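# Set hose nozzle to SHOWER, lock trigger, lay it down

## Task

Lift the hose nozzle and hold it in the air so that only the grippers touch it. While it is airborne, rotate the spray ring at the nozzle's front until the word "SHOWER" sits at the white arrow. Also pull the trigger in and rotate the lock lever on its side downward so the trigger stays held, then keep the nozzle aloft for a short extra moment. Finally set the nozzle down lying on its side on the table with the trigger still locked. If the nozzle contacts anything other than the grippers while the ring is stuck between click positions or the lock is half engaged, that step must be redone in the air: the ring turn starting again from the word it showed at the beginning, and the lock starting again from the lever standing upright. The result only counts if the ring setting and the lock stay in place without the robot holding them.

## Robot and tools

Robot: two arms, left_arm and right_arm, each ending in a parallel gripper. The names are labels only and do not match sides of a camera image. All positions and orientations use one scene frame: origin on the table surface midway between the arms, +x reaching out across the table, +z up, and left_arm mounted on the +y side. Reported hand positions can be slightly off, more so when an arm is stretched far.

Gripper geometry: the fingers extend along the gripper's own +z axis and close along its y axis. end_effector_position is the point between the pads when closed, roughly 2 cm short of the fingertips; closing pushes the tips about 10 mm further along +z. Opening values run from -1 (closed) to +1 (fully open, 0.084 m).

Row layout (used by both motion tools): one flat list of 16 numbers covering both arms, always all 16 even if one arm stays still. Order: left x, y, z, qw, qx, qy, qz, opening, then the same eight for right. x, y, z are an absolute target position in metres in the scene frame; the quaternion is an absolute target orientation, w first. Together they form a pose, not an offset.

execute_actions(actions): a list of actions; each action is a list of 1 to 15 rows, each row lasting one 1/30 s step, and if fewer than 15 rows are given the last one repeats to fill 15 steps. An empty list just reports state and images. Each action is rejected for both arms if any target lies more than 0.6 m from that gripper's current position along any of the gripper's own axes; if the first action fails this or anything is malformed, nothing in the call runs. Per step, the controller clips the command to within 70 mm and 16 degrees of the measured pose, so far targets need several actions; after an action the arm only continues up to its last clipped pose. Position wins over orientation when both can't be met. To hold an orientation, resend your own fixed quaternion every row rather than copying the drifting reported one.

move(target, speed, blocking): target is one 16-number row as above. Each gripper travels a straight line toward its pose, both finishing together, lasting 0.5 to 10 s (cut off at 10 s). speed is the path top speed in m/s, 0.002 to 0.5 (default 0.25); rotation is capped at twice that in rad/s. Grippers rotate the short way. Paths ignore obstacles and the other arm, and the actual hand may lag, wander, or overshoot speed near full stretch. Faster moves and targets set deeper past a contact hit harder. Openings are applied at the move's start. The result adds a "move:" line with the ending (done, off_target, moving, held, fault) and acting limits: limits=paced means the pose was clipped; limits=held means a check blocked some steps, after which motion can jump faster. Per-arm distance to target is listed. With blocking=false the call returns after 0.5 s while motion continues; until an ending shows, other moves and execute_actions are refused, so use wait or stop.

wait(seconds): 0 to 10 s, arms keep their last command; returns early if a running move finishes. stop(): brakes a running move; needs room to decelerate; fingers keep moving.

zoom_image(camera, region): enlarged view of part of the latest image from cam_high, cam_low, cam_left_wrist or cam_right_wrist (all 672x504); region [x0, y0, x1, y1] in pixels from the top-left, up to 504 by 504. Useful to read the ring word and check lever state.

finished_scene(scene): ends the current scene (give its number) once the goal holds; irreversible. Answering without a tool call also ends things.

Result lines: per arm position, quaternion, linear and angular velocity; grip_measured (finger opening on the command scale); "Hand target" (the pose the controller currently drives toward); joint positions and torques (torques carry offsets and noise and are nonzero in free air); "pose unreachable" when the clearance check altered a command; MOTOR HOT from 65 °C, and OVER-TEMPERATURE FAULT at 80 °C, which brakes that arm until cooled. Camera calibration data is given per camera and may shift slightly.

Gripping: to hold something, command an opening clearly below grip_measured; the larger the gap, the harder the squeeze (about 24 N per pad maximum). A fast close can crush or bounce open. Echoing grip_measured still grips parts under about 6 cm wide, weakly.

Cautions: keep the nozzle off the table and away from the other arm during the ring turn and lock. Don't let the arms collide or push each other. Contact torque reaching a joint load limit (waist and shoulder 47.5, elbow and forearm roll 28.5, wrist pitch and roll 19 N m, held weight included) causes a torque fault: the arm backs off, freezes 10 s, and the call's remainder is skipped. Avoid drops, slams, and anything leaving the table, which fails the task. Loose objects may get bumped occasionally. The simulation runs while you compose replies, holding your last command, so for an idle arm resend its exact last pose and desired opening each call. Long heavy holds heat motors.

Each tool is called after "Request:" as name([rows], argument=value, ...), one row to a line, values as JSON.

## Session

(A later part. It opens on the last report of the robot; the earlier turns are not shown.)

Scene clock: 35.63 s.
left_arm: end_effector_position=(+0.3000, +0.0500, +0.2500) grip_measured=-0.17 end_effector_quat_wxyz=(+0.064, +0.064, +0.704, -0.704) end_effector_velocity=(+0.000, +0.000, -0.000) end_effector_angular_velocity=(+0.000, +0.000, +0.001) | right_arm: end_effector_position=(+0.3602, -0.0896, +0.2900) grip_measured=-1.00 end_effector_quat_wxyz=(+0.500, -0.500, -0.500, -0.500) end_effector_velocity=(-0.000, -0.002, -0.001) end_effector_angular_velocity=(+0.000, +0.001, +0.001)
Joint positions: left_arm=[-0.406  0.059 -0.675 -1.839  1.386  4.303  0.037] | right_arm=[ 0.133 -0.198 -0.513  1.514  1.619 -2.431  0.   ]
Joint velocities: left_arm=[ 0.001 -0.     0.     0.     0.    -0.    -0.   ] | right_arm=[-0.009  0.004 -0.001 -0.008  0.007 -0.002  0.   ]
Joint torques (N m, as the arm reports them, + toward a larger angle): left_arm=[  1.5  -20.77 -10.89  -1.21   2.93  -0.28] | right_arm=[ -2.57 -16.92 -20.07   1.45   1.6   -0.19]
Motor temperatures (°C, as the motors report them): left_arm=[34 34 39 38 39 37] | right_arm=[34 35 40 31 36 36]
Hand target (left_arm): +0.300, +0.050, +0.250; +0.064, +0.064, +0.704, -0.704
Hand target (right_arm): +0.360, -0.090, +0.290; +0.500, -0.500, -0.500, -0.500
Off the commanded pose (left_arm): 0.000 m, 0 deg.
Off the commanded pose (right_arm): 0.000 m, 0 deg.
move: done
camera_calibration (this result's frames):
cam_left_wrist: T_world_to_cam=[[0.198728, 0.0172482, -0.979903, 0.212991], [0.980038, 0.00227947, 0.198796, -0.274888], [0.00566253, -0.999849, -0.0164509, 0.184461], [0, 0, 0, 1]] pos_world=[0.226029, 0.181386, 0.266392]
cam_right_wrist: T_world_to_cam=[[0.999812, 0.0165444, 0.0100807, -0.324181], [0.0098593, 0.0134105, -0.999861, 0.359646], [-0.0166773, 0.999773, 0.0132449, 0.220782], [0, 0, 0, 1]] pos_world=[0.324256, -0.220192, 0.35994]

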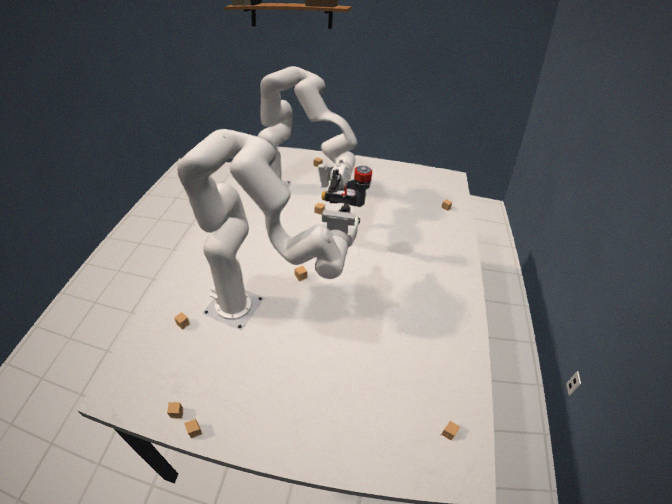

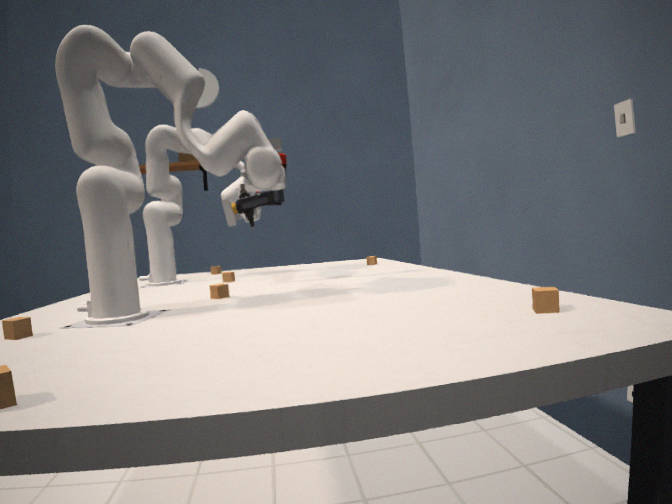

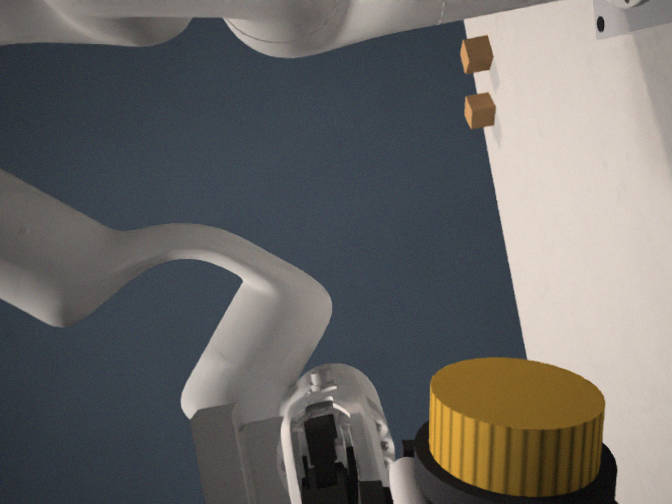

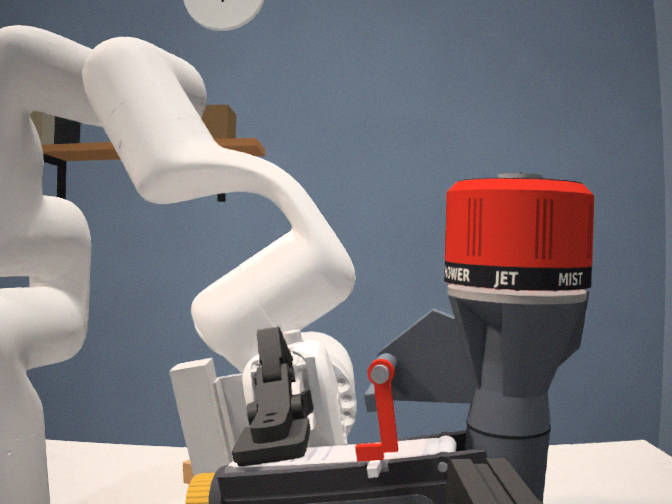

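Request:
move(target=[0.3,0.15,0.25,0,0.09,0.996,0,-1, 0.393,-0.11,0.225,0.5,-0.5,-0.5,-0.5,1])

Scene clock: 40.47 s.
left_arm: end_effector_position=(+0.3004, +0.1493, +0.2509) grip_measured=-0.17 end_effector_quat_wxyz=(+0.000, +0.092, +0.996, -0.003) end_effector_velocity=(-0.000, +0.001, -0.000) end_effector_angular_velocity=(+0.011, +0.003, +0.001) | right_arm: end_effector_position=(+0.3931, -0.1099, +0.2252) grip_measured=+1.00 end_effector_quat_wxyz=(+0.500, -0.500, -0.500, -0.500) end_effector_velocity=(+0.000, -0.000, -0.000) end_effector_angular_velocity=(+0.000, -0.000, +0.000)
Joint positions: left_arm=[-0.705 -0.13  -1.064 -0.006  1.19   2.705  0.037] | right_arm=[ 0.08   0.101 -0.64   1.462  1.636 -2.606  0.084]
Joint velocities: left_arm=[-0.003  0.005 -0.007  0.008  0.01  -0.006 -0.   ] | right_arm=[-0.     0.002 -0.002 -0.     0.    -0.001  0.   ]
Joint torques (N m, as the arm reports them, + toward a larger angle): left_arm=[  1.77 -20.02 -13.04  -0.33  -1.7   -0.42] | right_arm=[ -2.49 -22.11 -17.15   0.66   1.8    0.09]
Motor temperatures (°C, as the motors report them): left_arm=[34 34 39 38 39 37] | right_arm=[34 35 40 31 36 36]
Hand target (left_arm): +0.300, +0.149, +0.251; +0.000, +0.092, +0.996, -0.003
Hand target (right_arm): +0.393, -0.110, +0.225; +0.500, -0.500, -0.500, -0.500
Off the commanded pose (left_arm): 0.001 m, 0 deg.
Off the commanded pose (right_arm): 0.000 m, 0 deg.
move: done
camera_calibration (this result's frames):
cam_left_wrist: T_world_to_cam=[[0.202131, 0.979296, 0.0110626, -0.181249], [0.979342, -0.202181, 0.00358241, -0.195929], [0.00574489, 0.01011, -0.999932, 0.379711], [0, 0, 0, 1]] pos_world=[0.226336, 0.134045, 0.382393]
cam_right_wrist: T_world_to_cam=[[0.999812, 0.016538, 0.0101273, -0.356125], [0.00990077, 0.0137251, -0.999857, 0.294815], [-0.0166746, 0.999769, 0.0135588, 0.24243], [0, 0, 0, 1]] pos_world=[0.357181, -0.240531, 0.295092]

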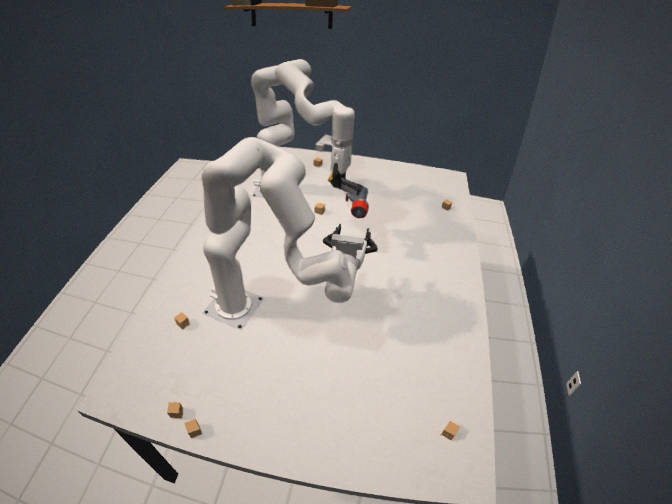

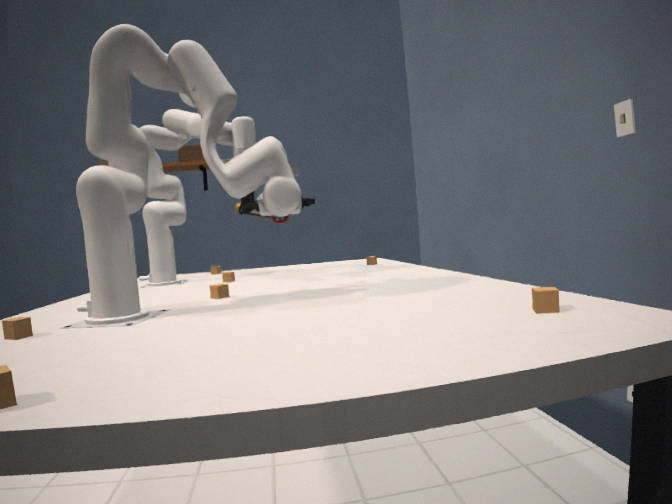

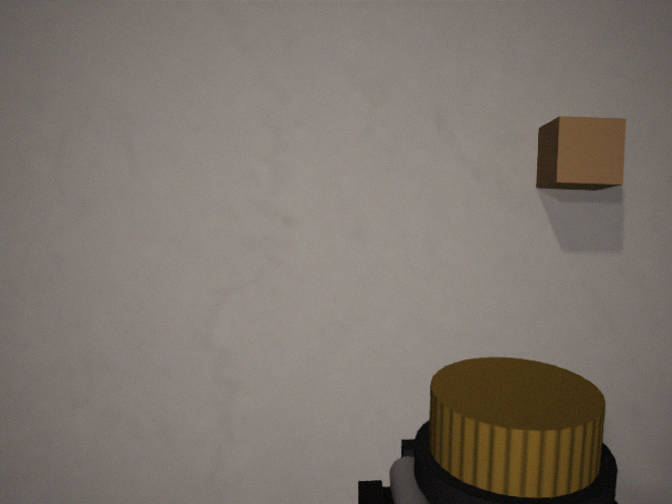

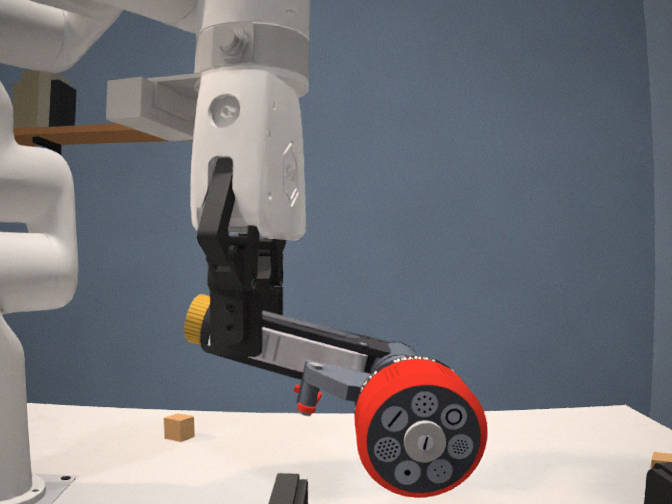

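Request:
move(target=[0.3,0.15,0.25,0,0.09,0.996,0,-1, 0.392,0.025,0.222,0.5,-0.5,-0.5,-0.5,1], speed=0.1)

Request:
zoom_image(camera="cam_high", region=[300, 160, 400, 250])

Scene clock: 43.47 s.
left_arm: end_effector_position=(+0.3000, +0.1500, +0.2500) grip_measured=-0.17 end_effector_quat_wxyz=(-0.000, +0.090, +0.996, -0.000) end_effector_velocity=(-0.000, +0.000, -0.000) end_effector_angular_velocity=(+0.000, +0.001, +0.000) | right_arm: end_effector_position=(+0.3916, +0.0246, +0.2222) grip_measured=+1.00 end_effector_quat_wxyz=(+0.500, -0.500, -0.500, -0.500) end_effector_velocity=(+0.001, +0.003, +0.000) end_effector_angular_velocity=(+0.000, -0.001, -0.000)
Joint positions: left_arm=[-0.707 -0.129 -1.063 -0.     1.192  2.697  0.037] | right_arm=[ 0.49   0.136 -0.677  1.816  1.427 -2.619  0.084]
Joint velocities: left_arm=[ 0.  0.  0. -0.  0.  0.  0.] | right_arm=[ 0.007  0.004 -0.006  0.006 -0.004 -0.001  0.   ]
Joint torques (N m, as the arm reports them, + toward a larger angle): left_arm=[  1.46 -19.74 -13.29  -0.38  -1.57  -0.53] | right_arm=[ -2.63 -24.78 -18.01   0.48   1.73  -0.19]
Motor temperatures (°C, as the motors report them): left_arm=[34 34 40 38 39 37] | right_arm=[34 35 39 31 36 36]
Hand target (left_arm): +0.300, +0.150, +0.250; -0.000, +0.090, +0.996, -0.000
Hand target (right_arm): +0.392, +0.025, +0.222; +0.500, -0.500, -0.500, -0.500
Off the commanded pose (left_arm): 0.000 m, 0 deg.
Off the commanded pose (right_arm): 0.001 m, 0 deg.
move: done
camera_calibration (this result's frames):
cam_left_wrist: T_world_to_cam=[[0.19769, 0.980113, 0.0172177, -0.182128], [0.980248, -0.197757, 0.00226175, -0.196044], [0.00562169, 0.0164305, -0.999849, 0.377864], [0, 0, 0, 1]] pos_world=[0.226052, 0.133528, 0.381387]
cam_right_wrist: T_world_to_cam=[[0.999817, 0.0163066, 0.0100066, -0.356727], [0.00977311, 0.0143351, -0.999849, 0.290009], [-0.0164476, 0.999764, 0.0141731, 0.107794], [0, 0, 0, 1]] pos_world=[0.3556, -0.106109, 0.292007]

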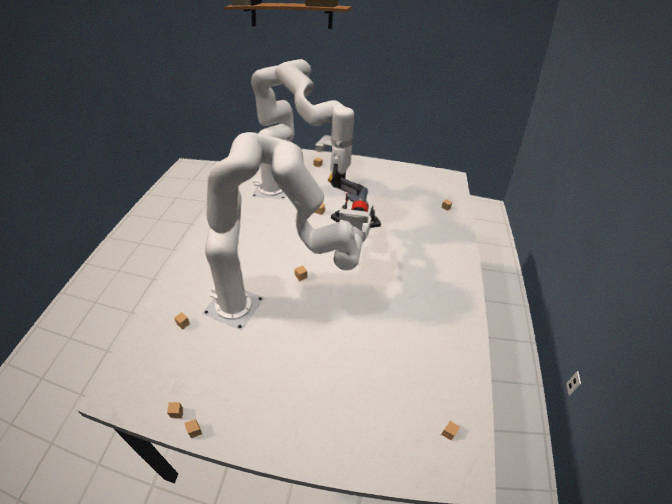

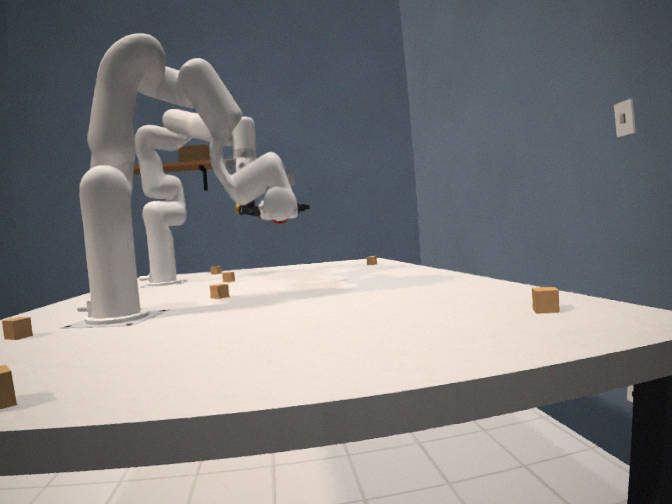

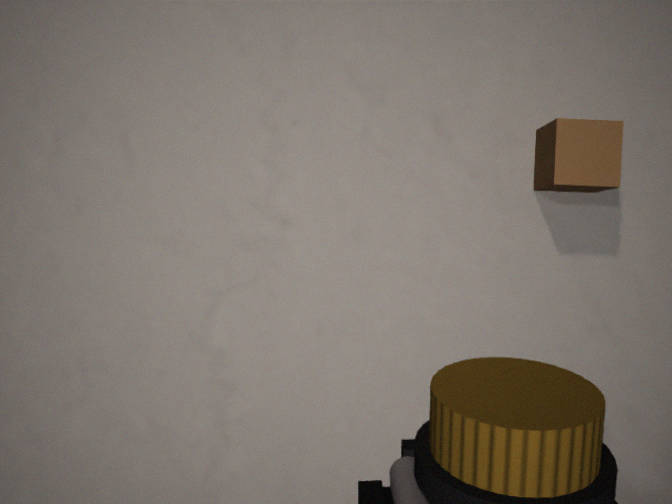

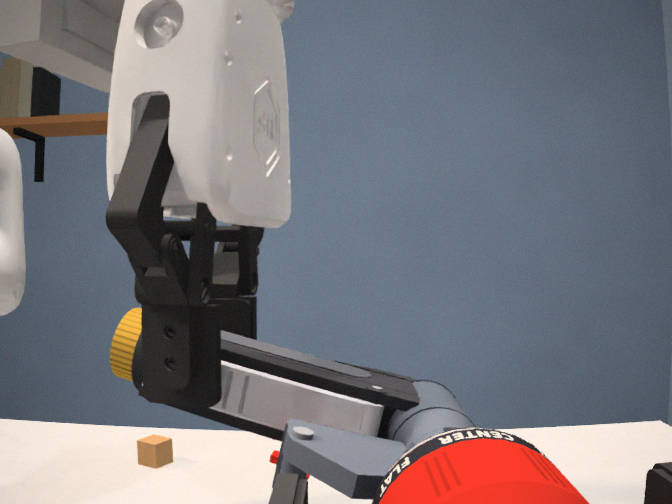

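Region (300, 160, 400, 250) of cam_high's 672x504 image, scaled by 5.040, with more detail than that image has; it fills the top 454 rows of this view, and the rest is white.

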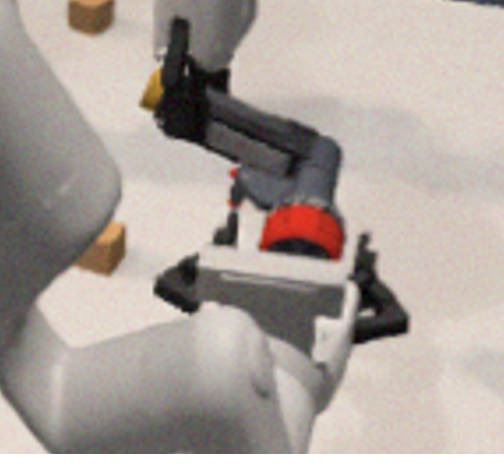

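Request:
execute_actions([
  [[0.3,0.15,0.25,0,0.09,0.996,0,-1, 0.392,0.03,0.218,0.5,-0.5,-0.5,-0.5,0.55]],
  [[0.3,0.15,0.25,0,0.09,0.996,0,-1, 0.392,0.03,0.218,0.5,-0.5,-0.5,-0.5,0.2]],
  [[0.3,0.15,0.25,0,0.09,0.996,0,-1, 0.392,0.03,0.218,0.5,-0.5,-0.5,-0.5,-0.5]],
])

Request:
move(target=[0.3,0.15,0.25,0,0.09,0.996,0,-1, 0.392,0.03,0.218,0,0,-0.707,-0.707,-0.5])

Scene clock: 46.37 s.
left_arm: end_effector_position=(+0.2998, +0.1502, +0.2498) grip_measured=-0.17 end_effector_quat_wxyz=(-0.000, +0.090, +0.996, +0.000) end_effector_velocity=(+0.000, -0.000, +0.000) end_effector_angular_velocity=(-0.001, -0.001, +0.000) | right_arm: end_effector_position=(+0.3924, +0.0297, +0.2179) grip_measured=+0.32 end_effector_quat_wxyz=(+0.500, -0.500, -0.500, -0.500) end_effector_velocity=(-0.001, -0.000, -0.000) end_effector_angular_velocity=(-0.000, +0.001, +0.001)
Joint positions: left_arm=[-0.707 -0.129 -1.063  0.     1.193  2.697  0.037] | right_arm=[ 0.504  0.153 -0.686  1.83   1.421 -2.629  0.058]
Joint velocities: left_arm=[-0.     0.    -0.    -0.    -0.001 -0.     0.   ] | right_arm=[ 0.001 -0.001  0.003 -0.     0.     0.     0.   ]
Joint torques (N m, as the arm reports them, + toward a larger angle): left_arm=[  1.77 -18.88 -15.12  -0.68  -4.79  -0.62] | right_arm=[  3.72 -26.73 -16.38  -2.09   5.11  -0.02]
Motor temperatures (°C, as the motors report them): left_arm=[34 34 40 38 39 37] | right_arm=[34 35 39 31 36 36]
Hand target (left_arm): +0.300, +0.150, +0.250; +0.000, +0.090, +0.996, +0.000
Hand target (right_arm): +0.392, +0.030, +0.218; +0.500, -0.500, -0.500, -0.500
Off the commanded pose (left_arm): 0.000 m, 0 deg.
Off the commanded pose (right_arm): 0.000 m, 0 deg.
camera_calibration (this result's frames):
cam_left_wrist: T_world_to_cam=[[0.19763, 0.980116, 0.0177497, -0.182413], [0.980265, -0.197684, 0.00127872, -0.195531], [0.00476212, 0.0171467, -0.999842, 0.3778], [0, 0, 0, 1]] pos_world=[0.225924, 0.133655, 0.381228]
cam_right_wrist: T_world_to_cam=[[0.999832, 0.0153143, 0.0100822, -0.357569], [0.00987753, 0.0133838, -0.999862, 0.28565], [-0.0154471, 0.999793, 0.0132303, 0.102516], [0, 0, 0, 1]] pos_world=[0.356271, -0.100842, 0.287859]

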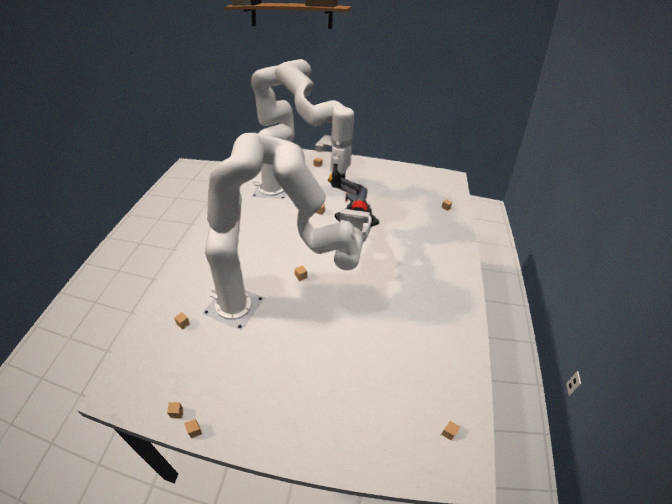

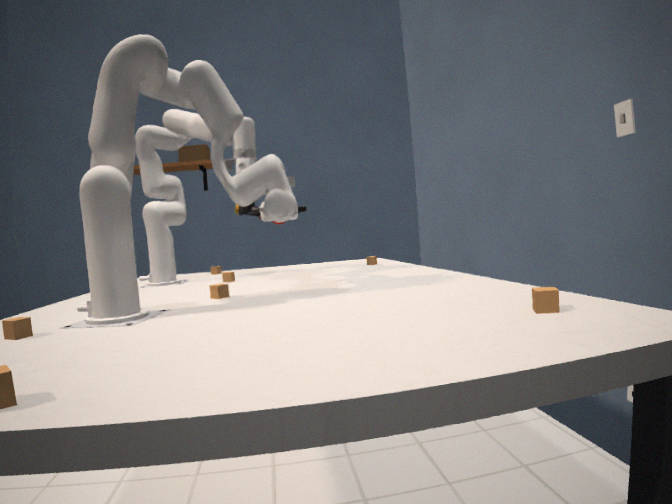

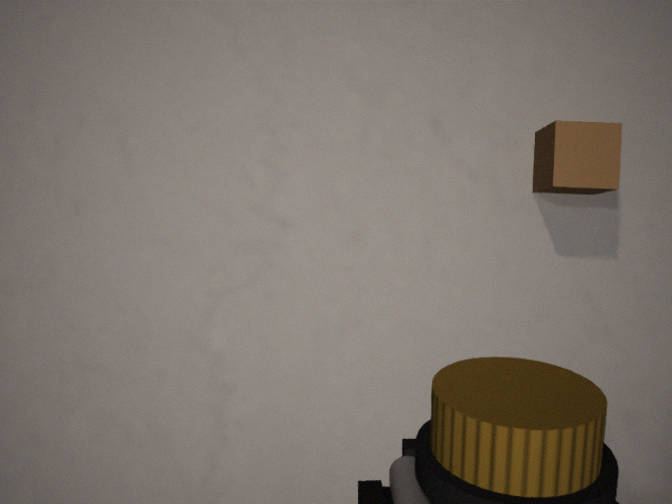

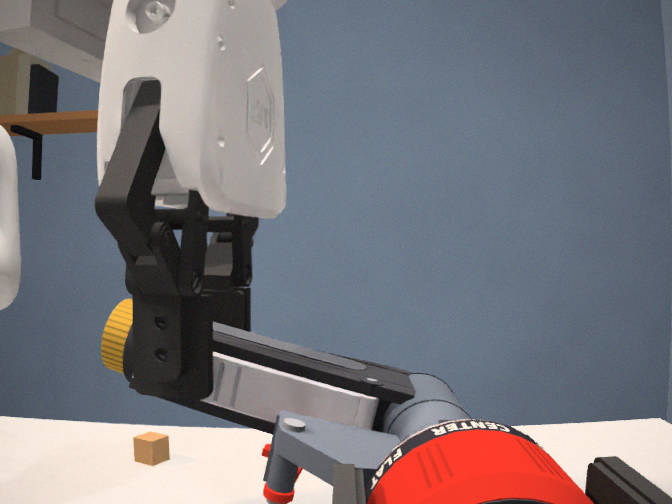

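Scene clock: 50.03 s.
left_arm: end_effector_position=(+0.3000, +0.1500, +0.2500) grip_measured=-0.16 end_effector_quat_wxyz=(+0.000, +0.090, +0.996, +0.000) end_effector_velocity=(-0.000, -0.000, +0.000) end_effector_angular_velocity=(-0.000, -0.000, -0.000) | right_arm: end_effector_position=(+0.3920, +0.0300, +0.2179) grip_measured=+0.32 end_effector_quat_wxyz=(-0.000, +0.000, +0.707, +0.707) end_effector_velocity=(+0.000, +0.000, +0.001) end_effector_angular_velocity=(+0.002, -0.013, -0.001)
Joint positions: left_arm=[-0.707 -0.129 -1.063  0.     1.192  2.697  0.037] | right_arm=[ 0.505  0.153 -0.686  1.829  1.421 -4.198  0.058]
Joint velocities: left_arm=[-0.  0. -0.  0. -0. -0. -0.] | right_arm=[-0.    -0.    -0.     0.001  0.002 -0.013  0.   ]
Joint torques (N m, as the arm reports them, + toward a larger angle): left_arm=[  0.03 -19.64 -10.97  -0.42   1.49   0.49] | right_arm=[ -6.8  -24.5  -21.37   2.2   -1.24  -0.46]
Motor temperatures (°C, as the motors report them): left_arm=[34 34 40 38 39 37] | right_arm=[34 35 39 31 36 36]
Hand target (left_arm): +0.300, +0.150, +0.250; +0.000, +0.090, +0.996, +0.000
Hand target (right_arm): +0.392, +0.030, +0.218; -0.000, +0.000, +0.707, +0.707
Off the commanded pose (left_arm): 0.000 m, 0 deg.
Off the commanded pose (right_arm): 0.000 m, 0 deg.
move: done
camera_calibration (this result's frames):
cam_left_wrist: T_world_to_cam=[[0.197438, 0.980163, 0.0172637, -0.182099], [0.980298, -0.197508, 0.00239598, -0.196158], [0.00575817, 0.0164505, -0.999848, 0.377862], [0, 0, 0, 1]] pos_world=[0.226071, 0.133528, 0.381418]
cam_right_wrist: T_world_to_cam=[[-0.00879063, 0.016791, 0.99982, -0.17752], [0.999867, 0.0139082, 0.00855746, -0.322138], [-0.013762, 0.999762, -0.016911, 0.10818], [0, 0, 0, 1]] pos_world=[0.322024, -0.100693, 0.182074]

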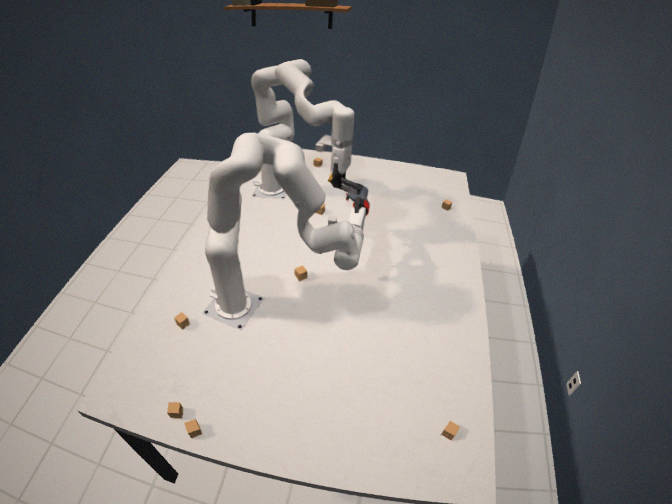

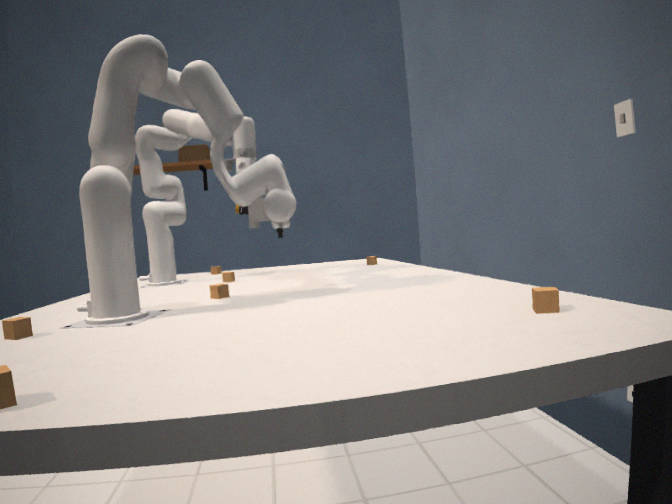

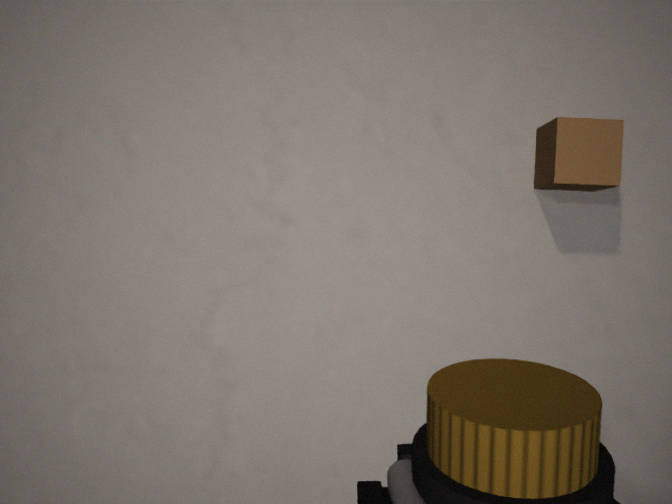

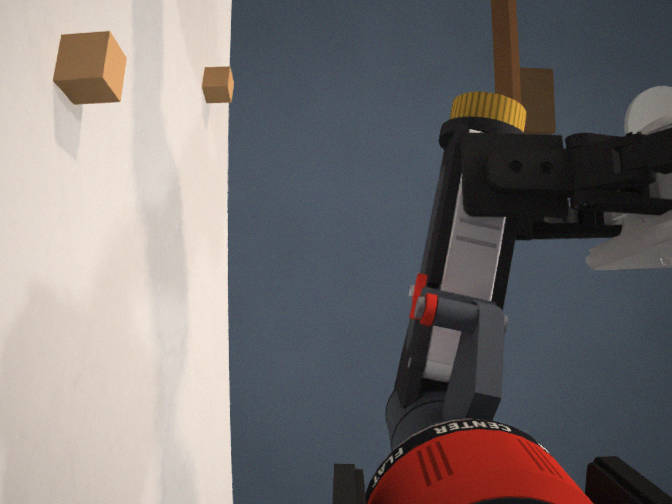

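Request:
move(target=[0.3,0.15,0.25,0,0.09,0.996,0,-1, 0.391,0.03,0.215,-0.385,0.385,-0.593,-0.593,-0.5])

Request:
move(target=[0.3,0.15,0.25,0,0.09,0.996,0,-1, 0.391,0.03,0.215,-0.385,0.385,-0.593,-0.593,1])

Request:
move(target=[0.3,0.15,0.25,0,0.09,0.996,0,-1, 0.36,-0.13,0.27,-0.385,0.385,-0.593,-0.593,1])

Request:
move(target=[0.42,0.2,0.25,0,0.64,0.77,0,-1, 0.36,-0.13,0.27,-0.385,0.385,-0.593,-0.593,1], speed=0.35)

Scene clock: 53.90 s.
left_arm: end_effector_position=(+0.2996, +0.1503, +0.2496) grip_measured=-0.16 end_effector_quat_wxyz=(-0.001, +0.090, +0.996, +0.000) end_effector_velocity=(+0.000, +0.000, +0.000) end_effector_angular_velocity=(-0.001, -0.000, +0.001) | right_arm: end_effector_position=(+0.3916, +0.0296, +0.2149) grip_measured=+0.32 end_effector_quat_wxyz=(+0.385, -0.384, +0.594, +0.593) end_effector_velocity=(-0.000, +0.000, +0.001) end_effector_angular_velocity=(+0.003, -0.012, +0.000)
Joint positions: left_arm=[-0.707 -0.129 -1.062  0.     1.193  2.697  0.037] | right_arm=[ 0.504  0.16  -0.684  1.831  1.422 -5.358  0.058]
Joint velocities: left_arm=[ 0.001 -0.    -0.    -0.    -0.    -0.     0.   ] | right_arm=[ 0.     0.001 -0.     0.001  0.002 -0.013 -0.   ]
Joint torques (N m, as the arm reports them, + toward a larger angle): left_arm=[ -0.55 -17.47 -14.56  -1.51  -4.63  -0.3 ] | right_arm=[  5.08 -27.99 -19.1   -0.65   4.57  -0.16]
Motor temperatures (°C, as the motors report them): left_arm=[34 34 40 38 39 37] | right_arm=[34 35 39 31 36 36]
Hand target (left_arm): +0.300, +0.150, +0.250; -0.000, +0.090, +0.996, +0.000
Hand target (right_arm): +0.391, +0.030, +0.215; +0.385, -0.385, +0.593, +0.593
Off the commanded pose (left_arm): 0.001 m, 0 deg.
Off the commanded pose (right_arm): 0.001 m, 0 deg.
move: done
camera_calibration (this result's frames):
cam_left_wrist: T_world_to_cam=[[0.197763, 0.980083, 0.0180616, -0.182578], [0.980241, -0.197806, 0.000598975, -0.195142], [0.00415973, 0.0175862, -0.999837, 0.377736], [0, 0, 0, 1]] pos_world=[0.225822, 0.133698, 0.381089]
cam_right_wrist: T_world_to_cam=[[-0.916951, 0.0182541, 0.398581, 0.310294], [0.39884, 0.0137697, 0.916917, -0.281625], [0.0112492, 0.999739, -0.0199066, 0.0993083], [0, 0, 0, 1]] pos_world=[0.395731, -0.101069, 0.136526]

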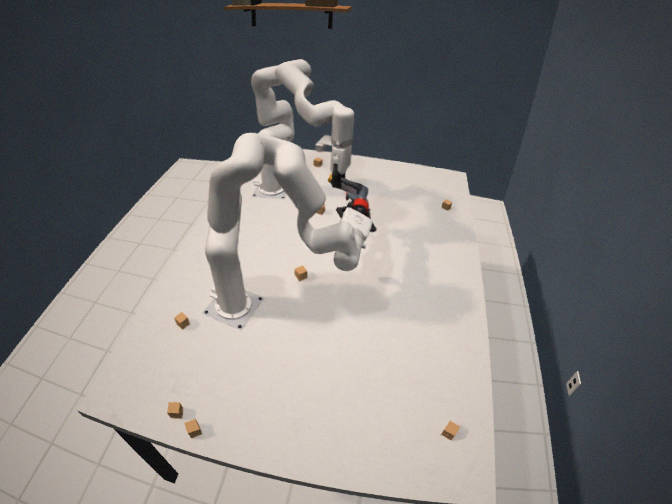

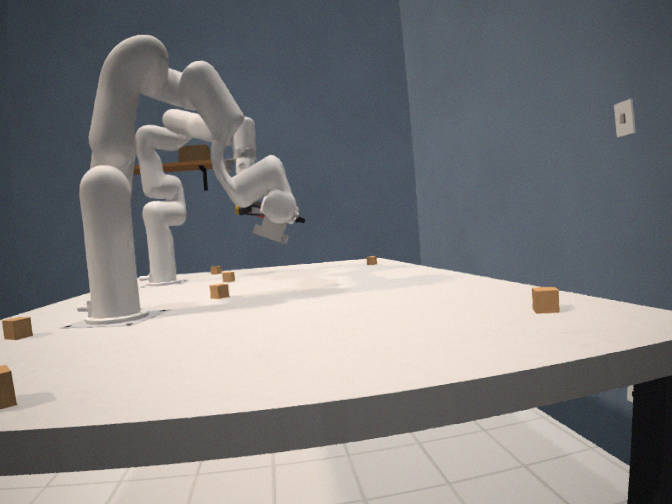

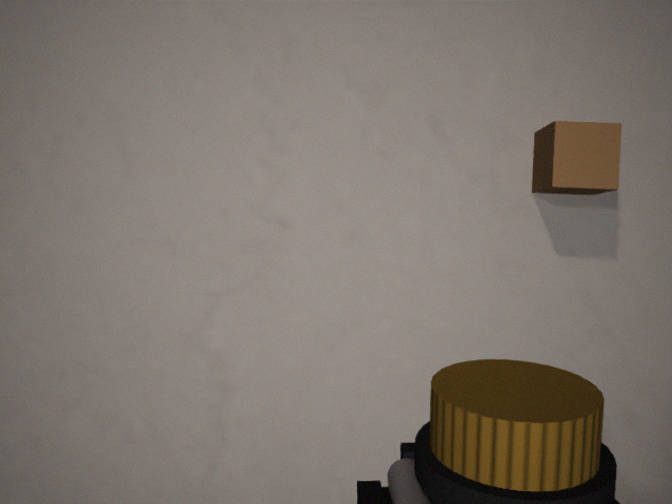

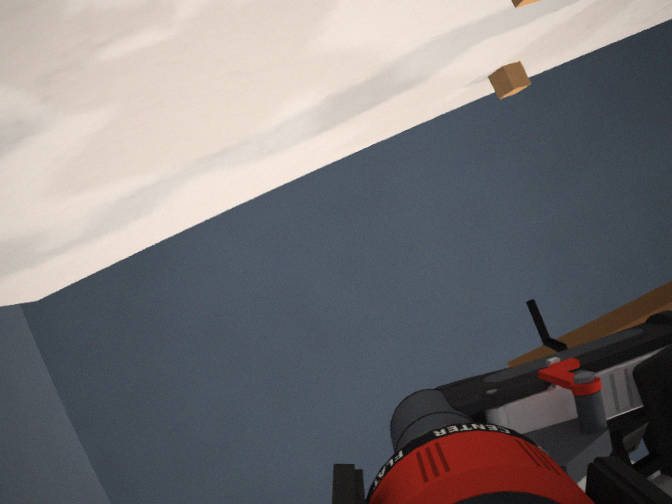

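Scene clock: 54.60 s.
left_arm: end_effector_position=(+0.3000, +0.1499, +0.2500) grip_measured=-0.17 end_effector_quat_wxyz=(+0.000, +0.090, +0.996, -0.000) end_effector_velocity=(+0.000, +0.001, +0.000) end_effector_angular_velocity=(+0.000, +0.001, +0.002) | right_arm: end_effector_position=(+0.3909, +0.0301, +0.2151) grip_measured=+1.00 end_effector_quat_wxyz=(+0.385, -0.385, +0.593, +0.593) end_effector_velocity=(-0.000, -0.001, -0.001) end_effector_angular_velocity=(-0.001, +0.002, -0.002)
Joint positions: left_arm=[-0.707 -0.129 -1.063 -0.     1.192  2.697  0.037] | right_arm=[ 0.505  0.16  -0.684  1.831  1.423 -5.36   0.084]
Joint velocities: left_arm=[ 0.002 -0.    -0.    -0.     0.001  0.    -0.   ] | right_arm=[-0.001 -0.     0.002  0.    -0.    -0.     0.   ]
Joint torques (N m, as the arm reports them, + toward a larger angle): left_arm=[  1.65 -19.94 -13.22  -0.47  -1.64  -0.34] | right_arm=[ -2.6  -25.   -18.36   0.42   1.52  -0.36]
Motor temperatures (°C, as the motors report them): left_arm=[34 34 41 38 39 37] | right_arm=[34 35 39 31 36 36]
Hand target (left_arm): +0.300, +0.150, +0.250; +0.000, +0.090, +0.996, +0.000
Hand target (right_arm): +0.391, +0.030, +0.215; +0.385, -0.385, +0.593, +0.593
Off the commanded pose (left_arm): 0.000 m, 0 deg.
Off the commanded pose (right_arm): 0.000 m, 0 deg.
move: done
camera_calibration (this result's frames):
cam_left_wrist: T_world_to_cam=[[0.197746, 0.980102, 0.0172065, -0.182094], [0.980237, -0.197814, 0.00231315, -0.196046], [0.00567082, 0.0164091, -0.999849, 0.37785], [0, 0, 0, 1]] pos_world=[0.226037, 0.133489, 0.381379]
cam_right_wrist: T_world_to_cam=[[-0.917394, 0.0162563, 0.397647, 0.31006], [0.397868, 0.0137988, 0.917339, -0.281189], [0.00942549, 0.999773, -0.0191268, 0.0994509], [0, 0, 0, 1]] pos_world=[0.395386, -0.100589, 0.136553]

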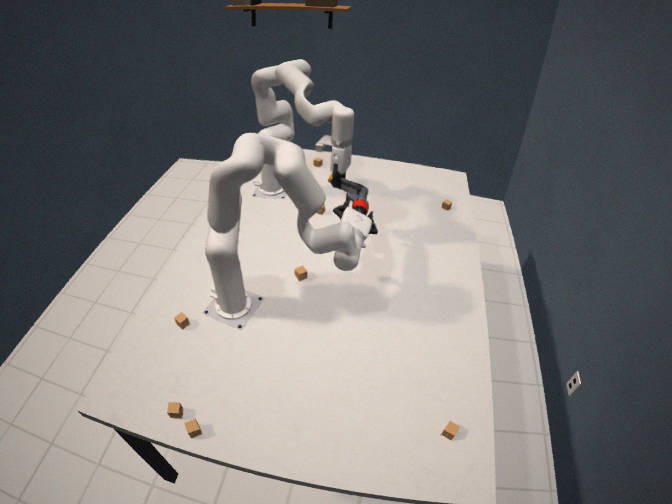

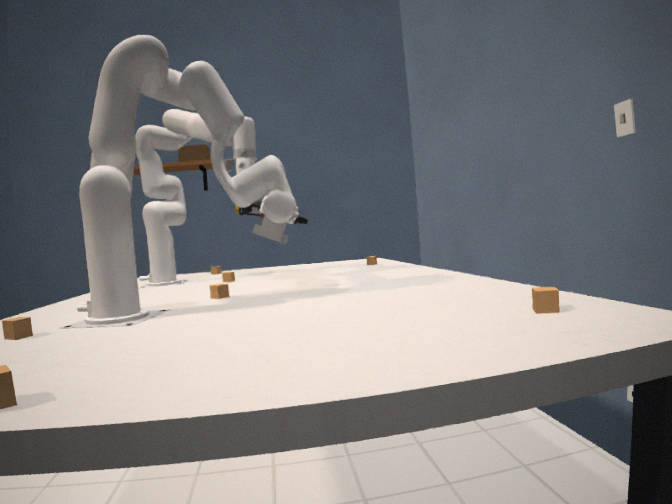

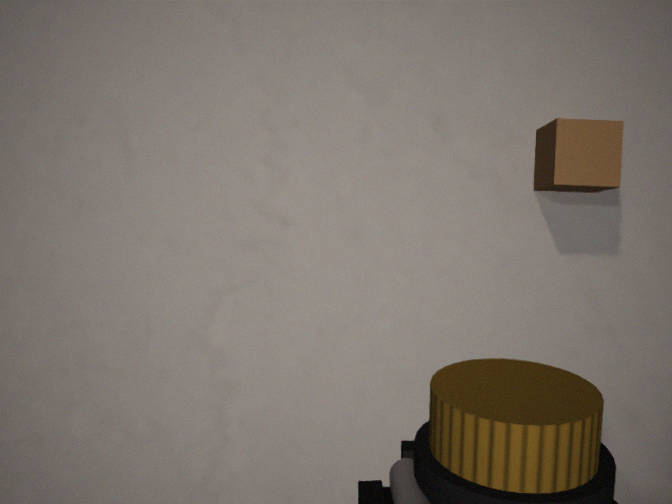

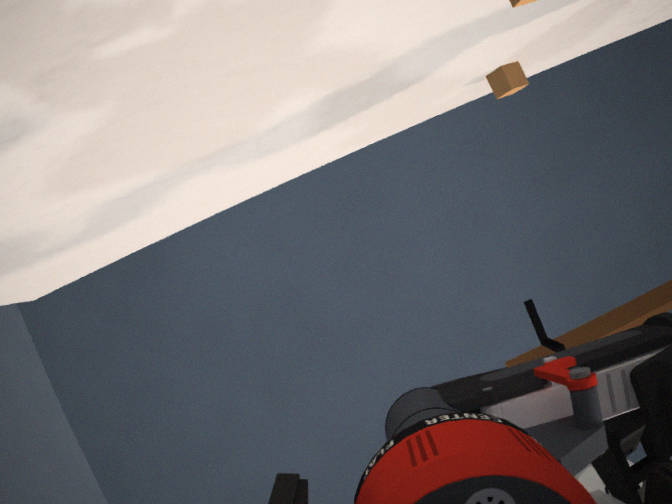

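Scene clock: 56.00 s.
left_arm: end_effector_position=(+0.3000, +0.1500, +0.2500) grip_measured=-0.17 end_effector_quat_wxyz=(+0.000, +0.090, +0.996, +0.000) end_effector_velocity=(+0.000, +0.001, +0.000) end_effector_angular_velocity=(-0.000, +0.000, +0.002) | right_arm: end_effector_position=(+0.3604, -0.1297, +0.2695) grip_measured=+1.00 end_effector_quat_wxyz=(+0.385, -0.385, +0.593, +0.593) end_effector_velocity=(-0.001, -0.002, +0.000) end_effector_angular_velocity=(+0.000, +0.001, +0.000)
Joint positions: left_arm=[-0.707 -0.129 -1.063  0.     1.192  2.697  0.037] | right_arm=[-0.005 -0.119 -0.533  1.401  1.698 -5.223  0.084]
Joint velocities: left_arm=[ 0.002  0.    -0.    -0.     0.     0.    -0.   ] | right_arm=[-0.008 -0.002  0.001 -0.006  0.005  0.001  0.   ]
Joint torques (N m, as the arm reports them, + toward a larger angle): left_arm=[  1.78 -20.01 -13.17  -0.48  -1.62  -0.44] | right_arm=[ -2.43 -17.95 -18.83   1.23   1.6   -0.17]
Motor temperatures (°C, as the motors report them): left_arm=[34 34 41 38 39 37] | right_arm=[34 35 39 31 36 36]
Hand target (left_arm): +0.300, +0.150, +0.250; +0.000, +0.090, +0.996, +0.000
Hand target (right_arm): +0.360, -0.130, +0.270; +0.385, -0.385, +0.593, +0.593
Off the commanded pose (left_arm): 0.000 m, 0 deg.
Off the commanded pose (right_arm): 0.001 m, 0 deg.
move: done
camera_calibration (this result's frames):
cam_left_wrist: T_world_to_cam=[[0.197668, 0.980117, 0.0172453, -0.182134], [0.980253, -0.197735, 0.00228104, -0.196051], [0.00564569, 0.0164539, -0.999849, 0.377854], [0, 0, 0, 1]] pos_world=[0.226048, 0.133529, 0.381385]
cam_right_wrist: T_world_to_cam=[[-0.917256, 0.0165808, 0.397953, 0.262886], [0.398186, 0.014503, 0.91719, -0.316801], [0.00943618, 0.999757, -0.0199052, 0.260674], [0, 0, 0, 1]] pos_world=[0.36482, -0.260375, 0.191139]

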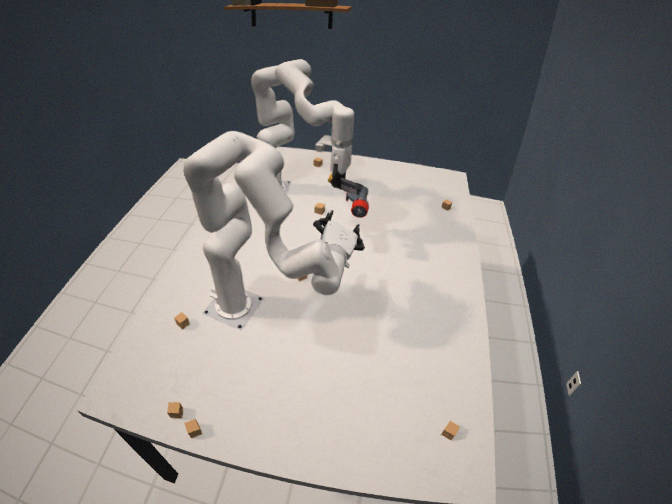

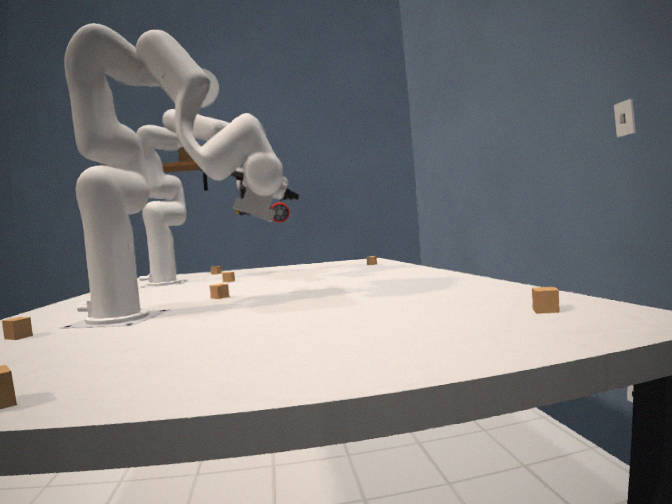

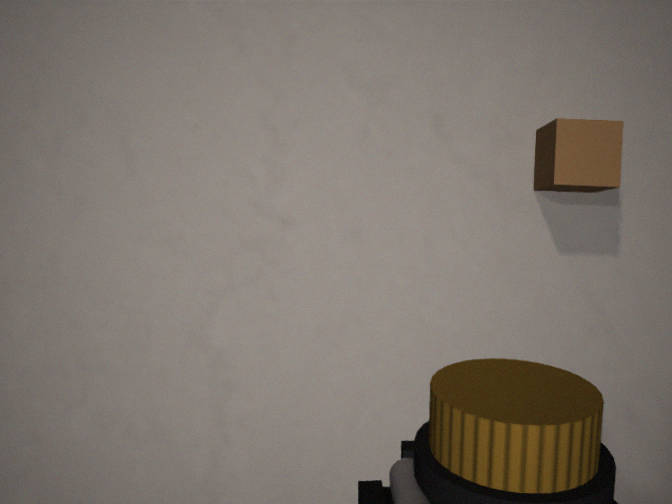

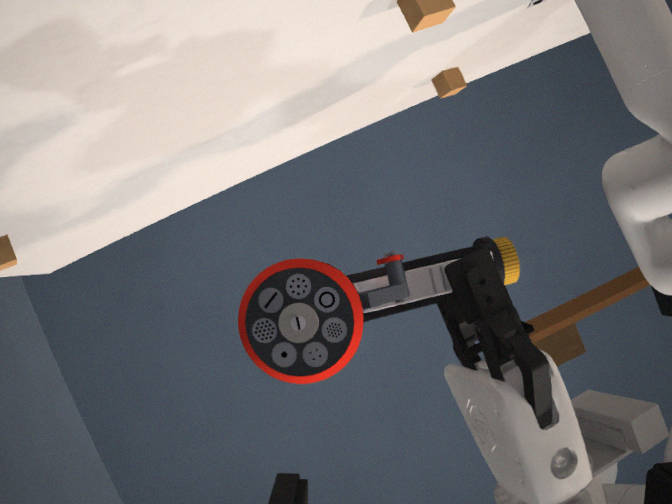

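Scene clock: 58.30 s.
left_arm: end_effector_position=(+0.4200, +0.1999, +0.2503) grip_measured=-0.17 end_effector_quat_wxyz=(+0.000, +0.639, +0.769, +0.001) end_effector_velocity=(+0.001, -0.000, -0.000) end_effector_angular_velocity=(-0.001, +0.005, -0.013) | right_arm: end_effector_position=(+0.3600, -0.1300, +0.2700) grip_measured=+1.00 end_effector_quat_wxyz=(+0.385, -0.385, +0.593, +0.593) end_effector_velocity=(+0.000, -0.000, +0.001) end_effector_angular_velocity=(-0.001, -0.002, +0.000)
Joint positions: left_arm=[-0.493  0.146 -1.383  0.001  1.236  4.116  0.037] | right_arm=[-0.007 -0.121 -0.532  1.4    1.7   -5.222  0.084]
Joint velocities: left_arm=[ 0.002  0.006 -0.008 -0.003  0.006  0.016 -0.   ] | right_arm=[ 0.    -0.001 -0.001 -0.     0.    -0.     0.   ]
Joint torques (N m, as the arm reports them, + toward a larger angle): left_arm=[  1.79 -25.64 -12.87  -0.67  -1.32  -0.3 ] | right_arm=[ -2.84 -17.74 -19.07   1.07   1.53  -0.36]
Motor temperatures (°C, as the motors report them): left_arm=[34 34 41 38 39 37] | right_arm=[34 35 39 31 36 36]
Hand target (left_arm): +0.420, +0.200, +0.250; -0.000, +0.639, +0.769, +0.001
Hand target (right_arm): +0.360, -0.130, +0.270; +0.385, -0.385, +0.593, +0.593
Off the commanded pose (left_arm): 0.000 m, 0 deg.
Off the commanded pose (right_arm): 0.000 m, 0 deg.
move: done
camera_calibration (this result's frames):
cam_left_wrist: T_world_to_cam=[[0.98607, 0.165304, 0.0184802, -0.423304], [0.165305, -0.986241, 0.00150157, 0.19625], [0.0184741, 0.00157421, -0.999828, 0.374211], [0, 0, 0, 1]] pos_world=[0.378053, 0.262935, 0.381675]
cam_right_wrist: T_world_to_cam=[[-0.91737, 0.0164707, 0.397694, 0.262428], [0.397918, 0.0138099, 0.917317, -0.317081], [0.00961674, 0.999769, -0.0192228, 0.260776], [0, 0, 0, 1]] pos_world=[0.364408, -0.260659, 0.19151]

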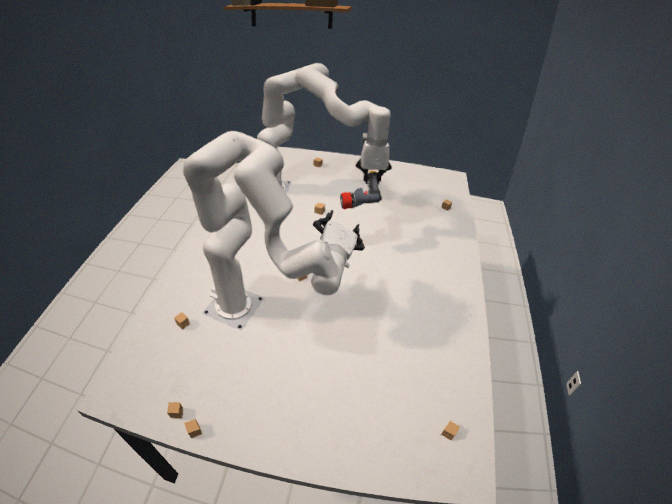

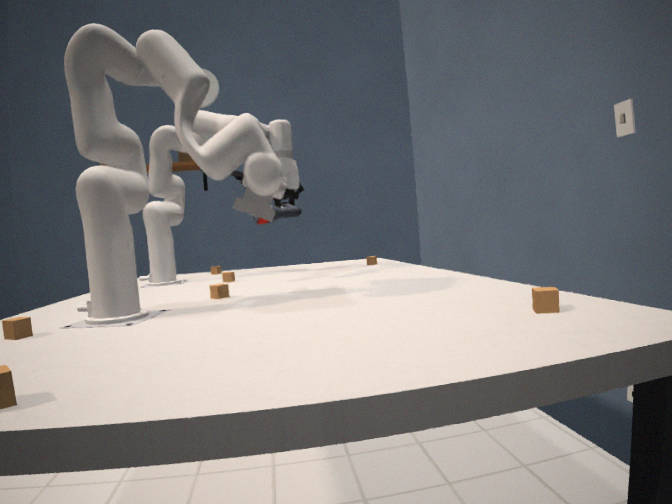

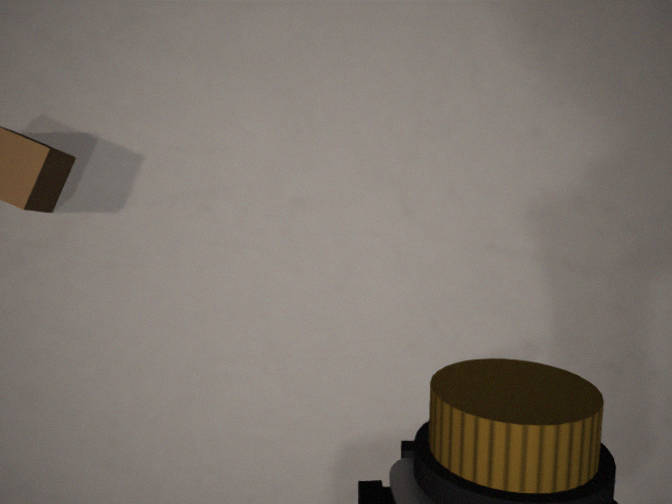

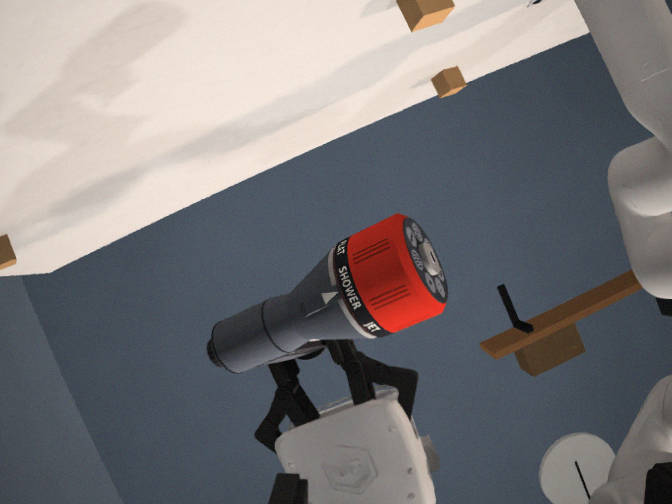

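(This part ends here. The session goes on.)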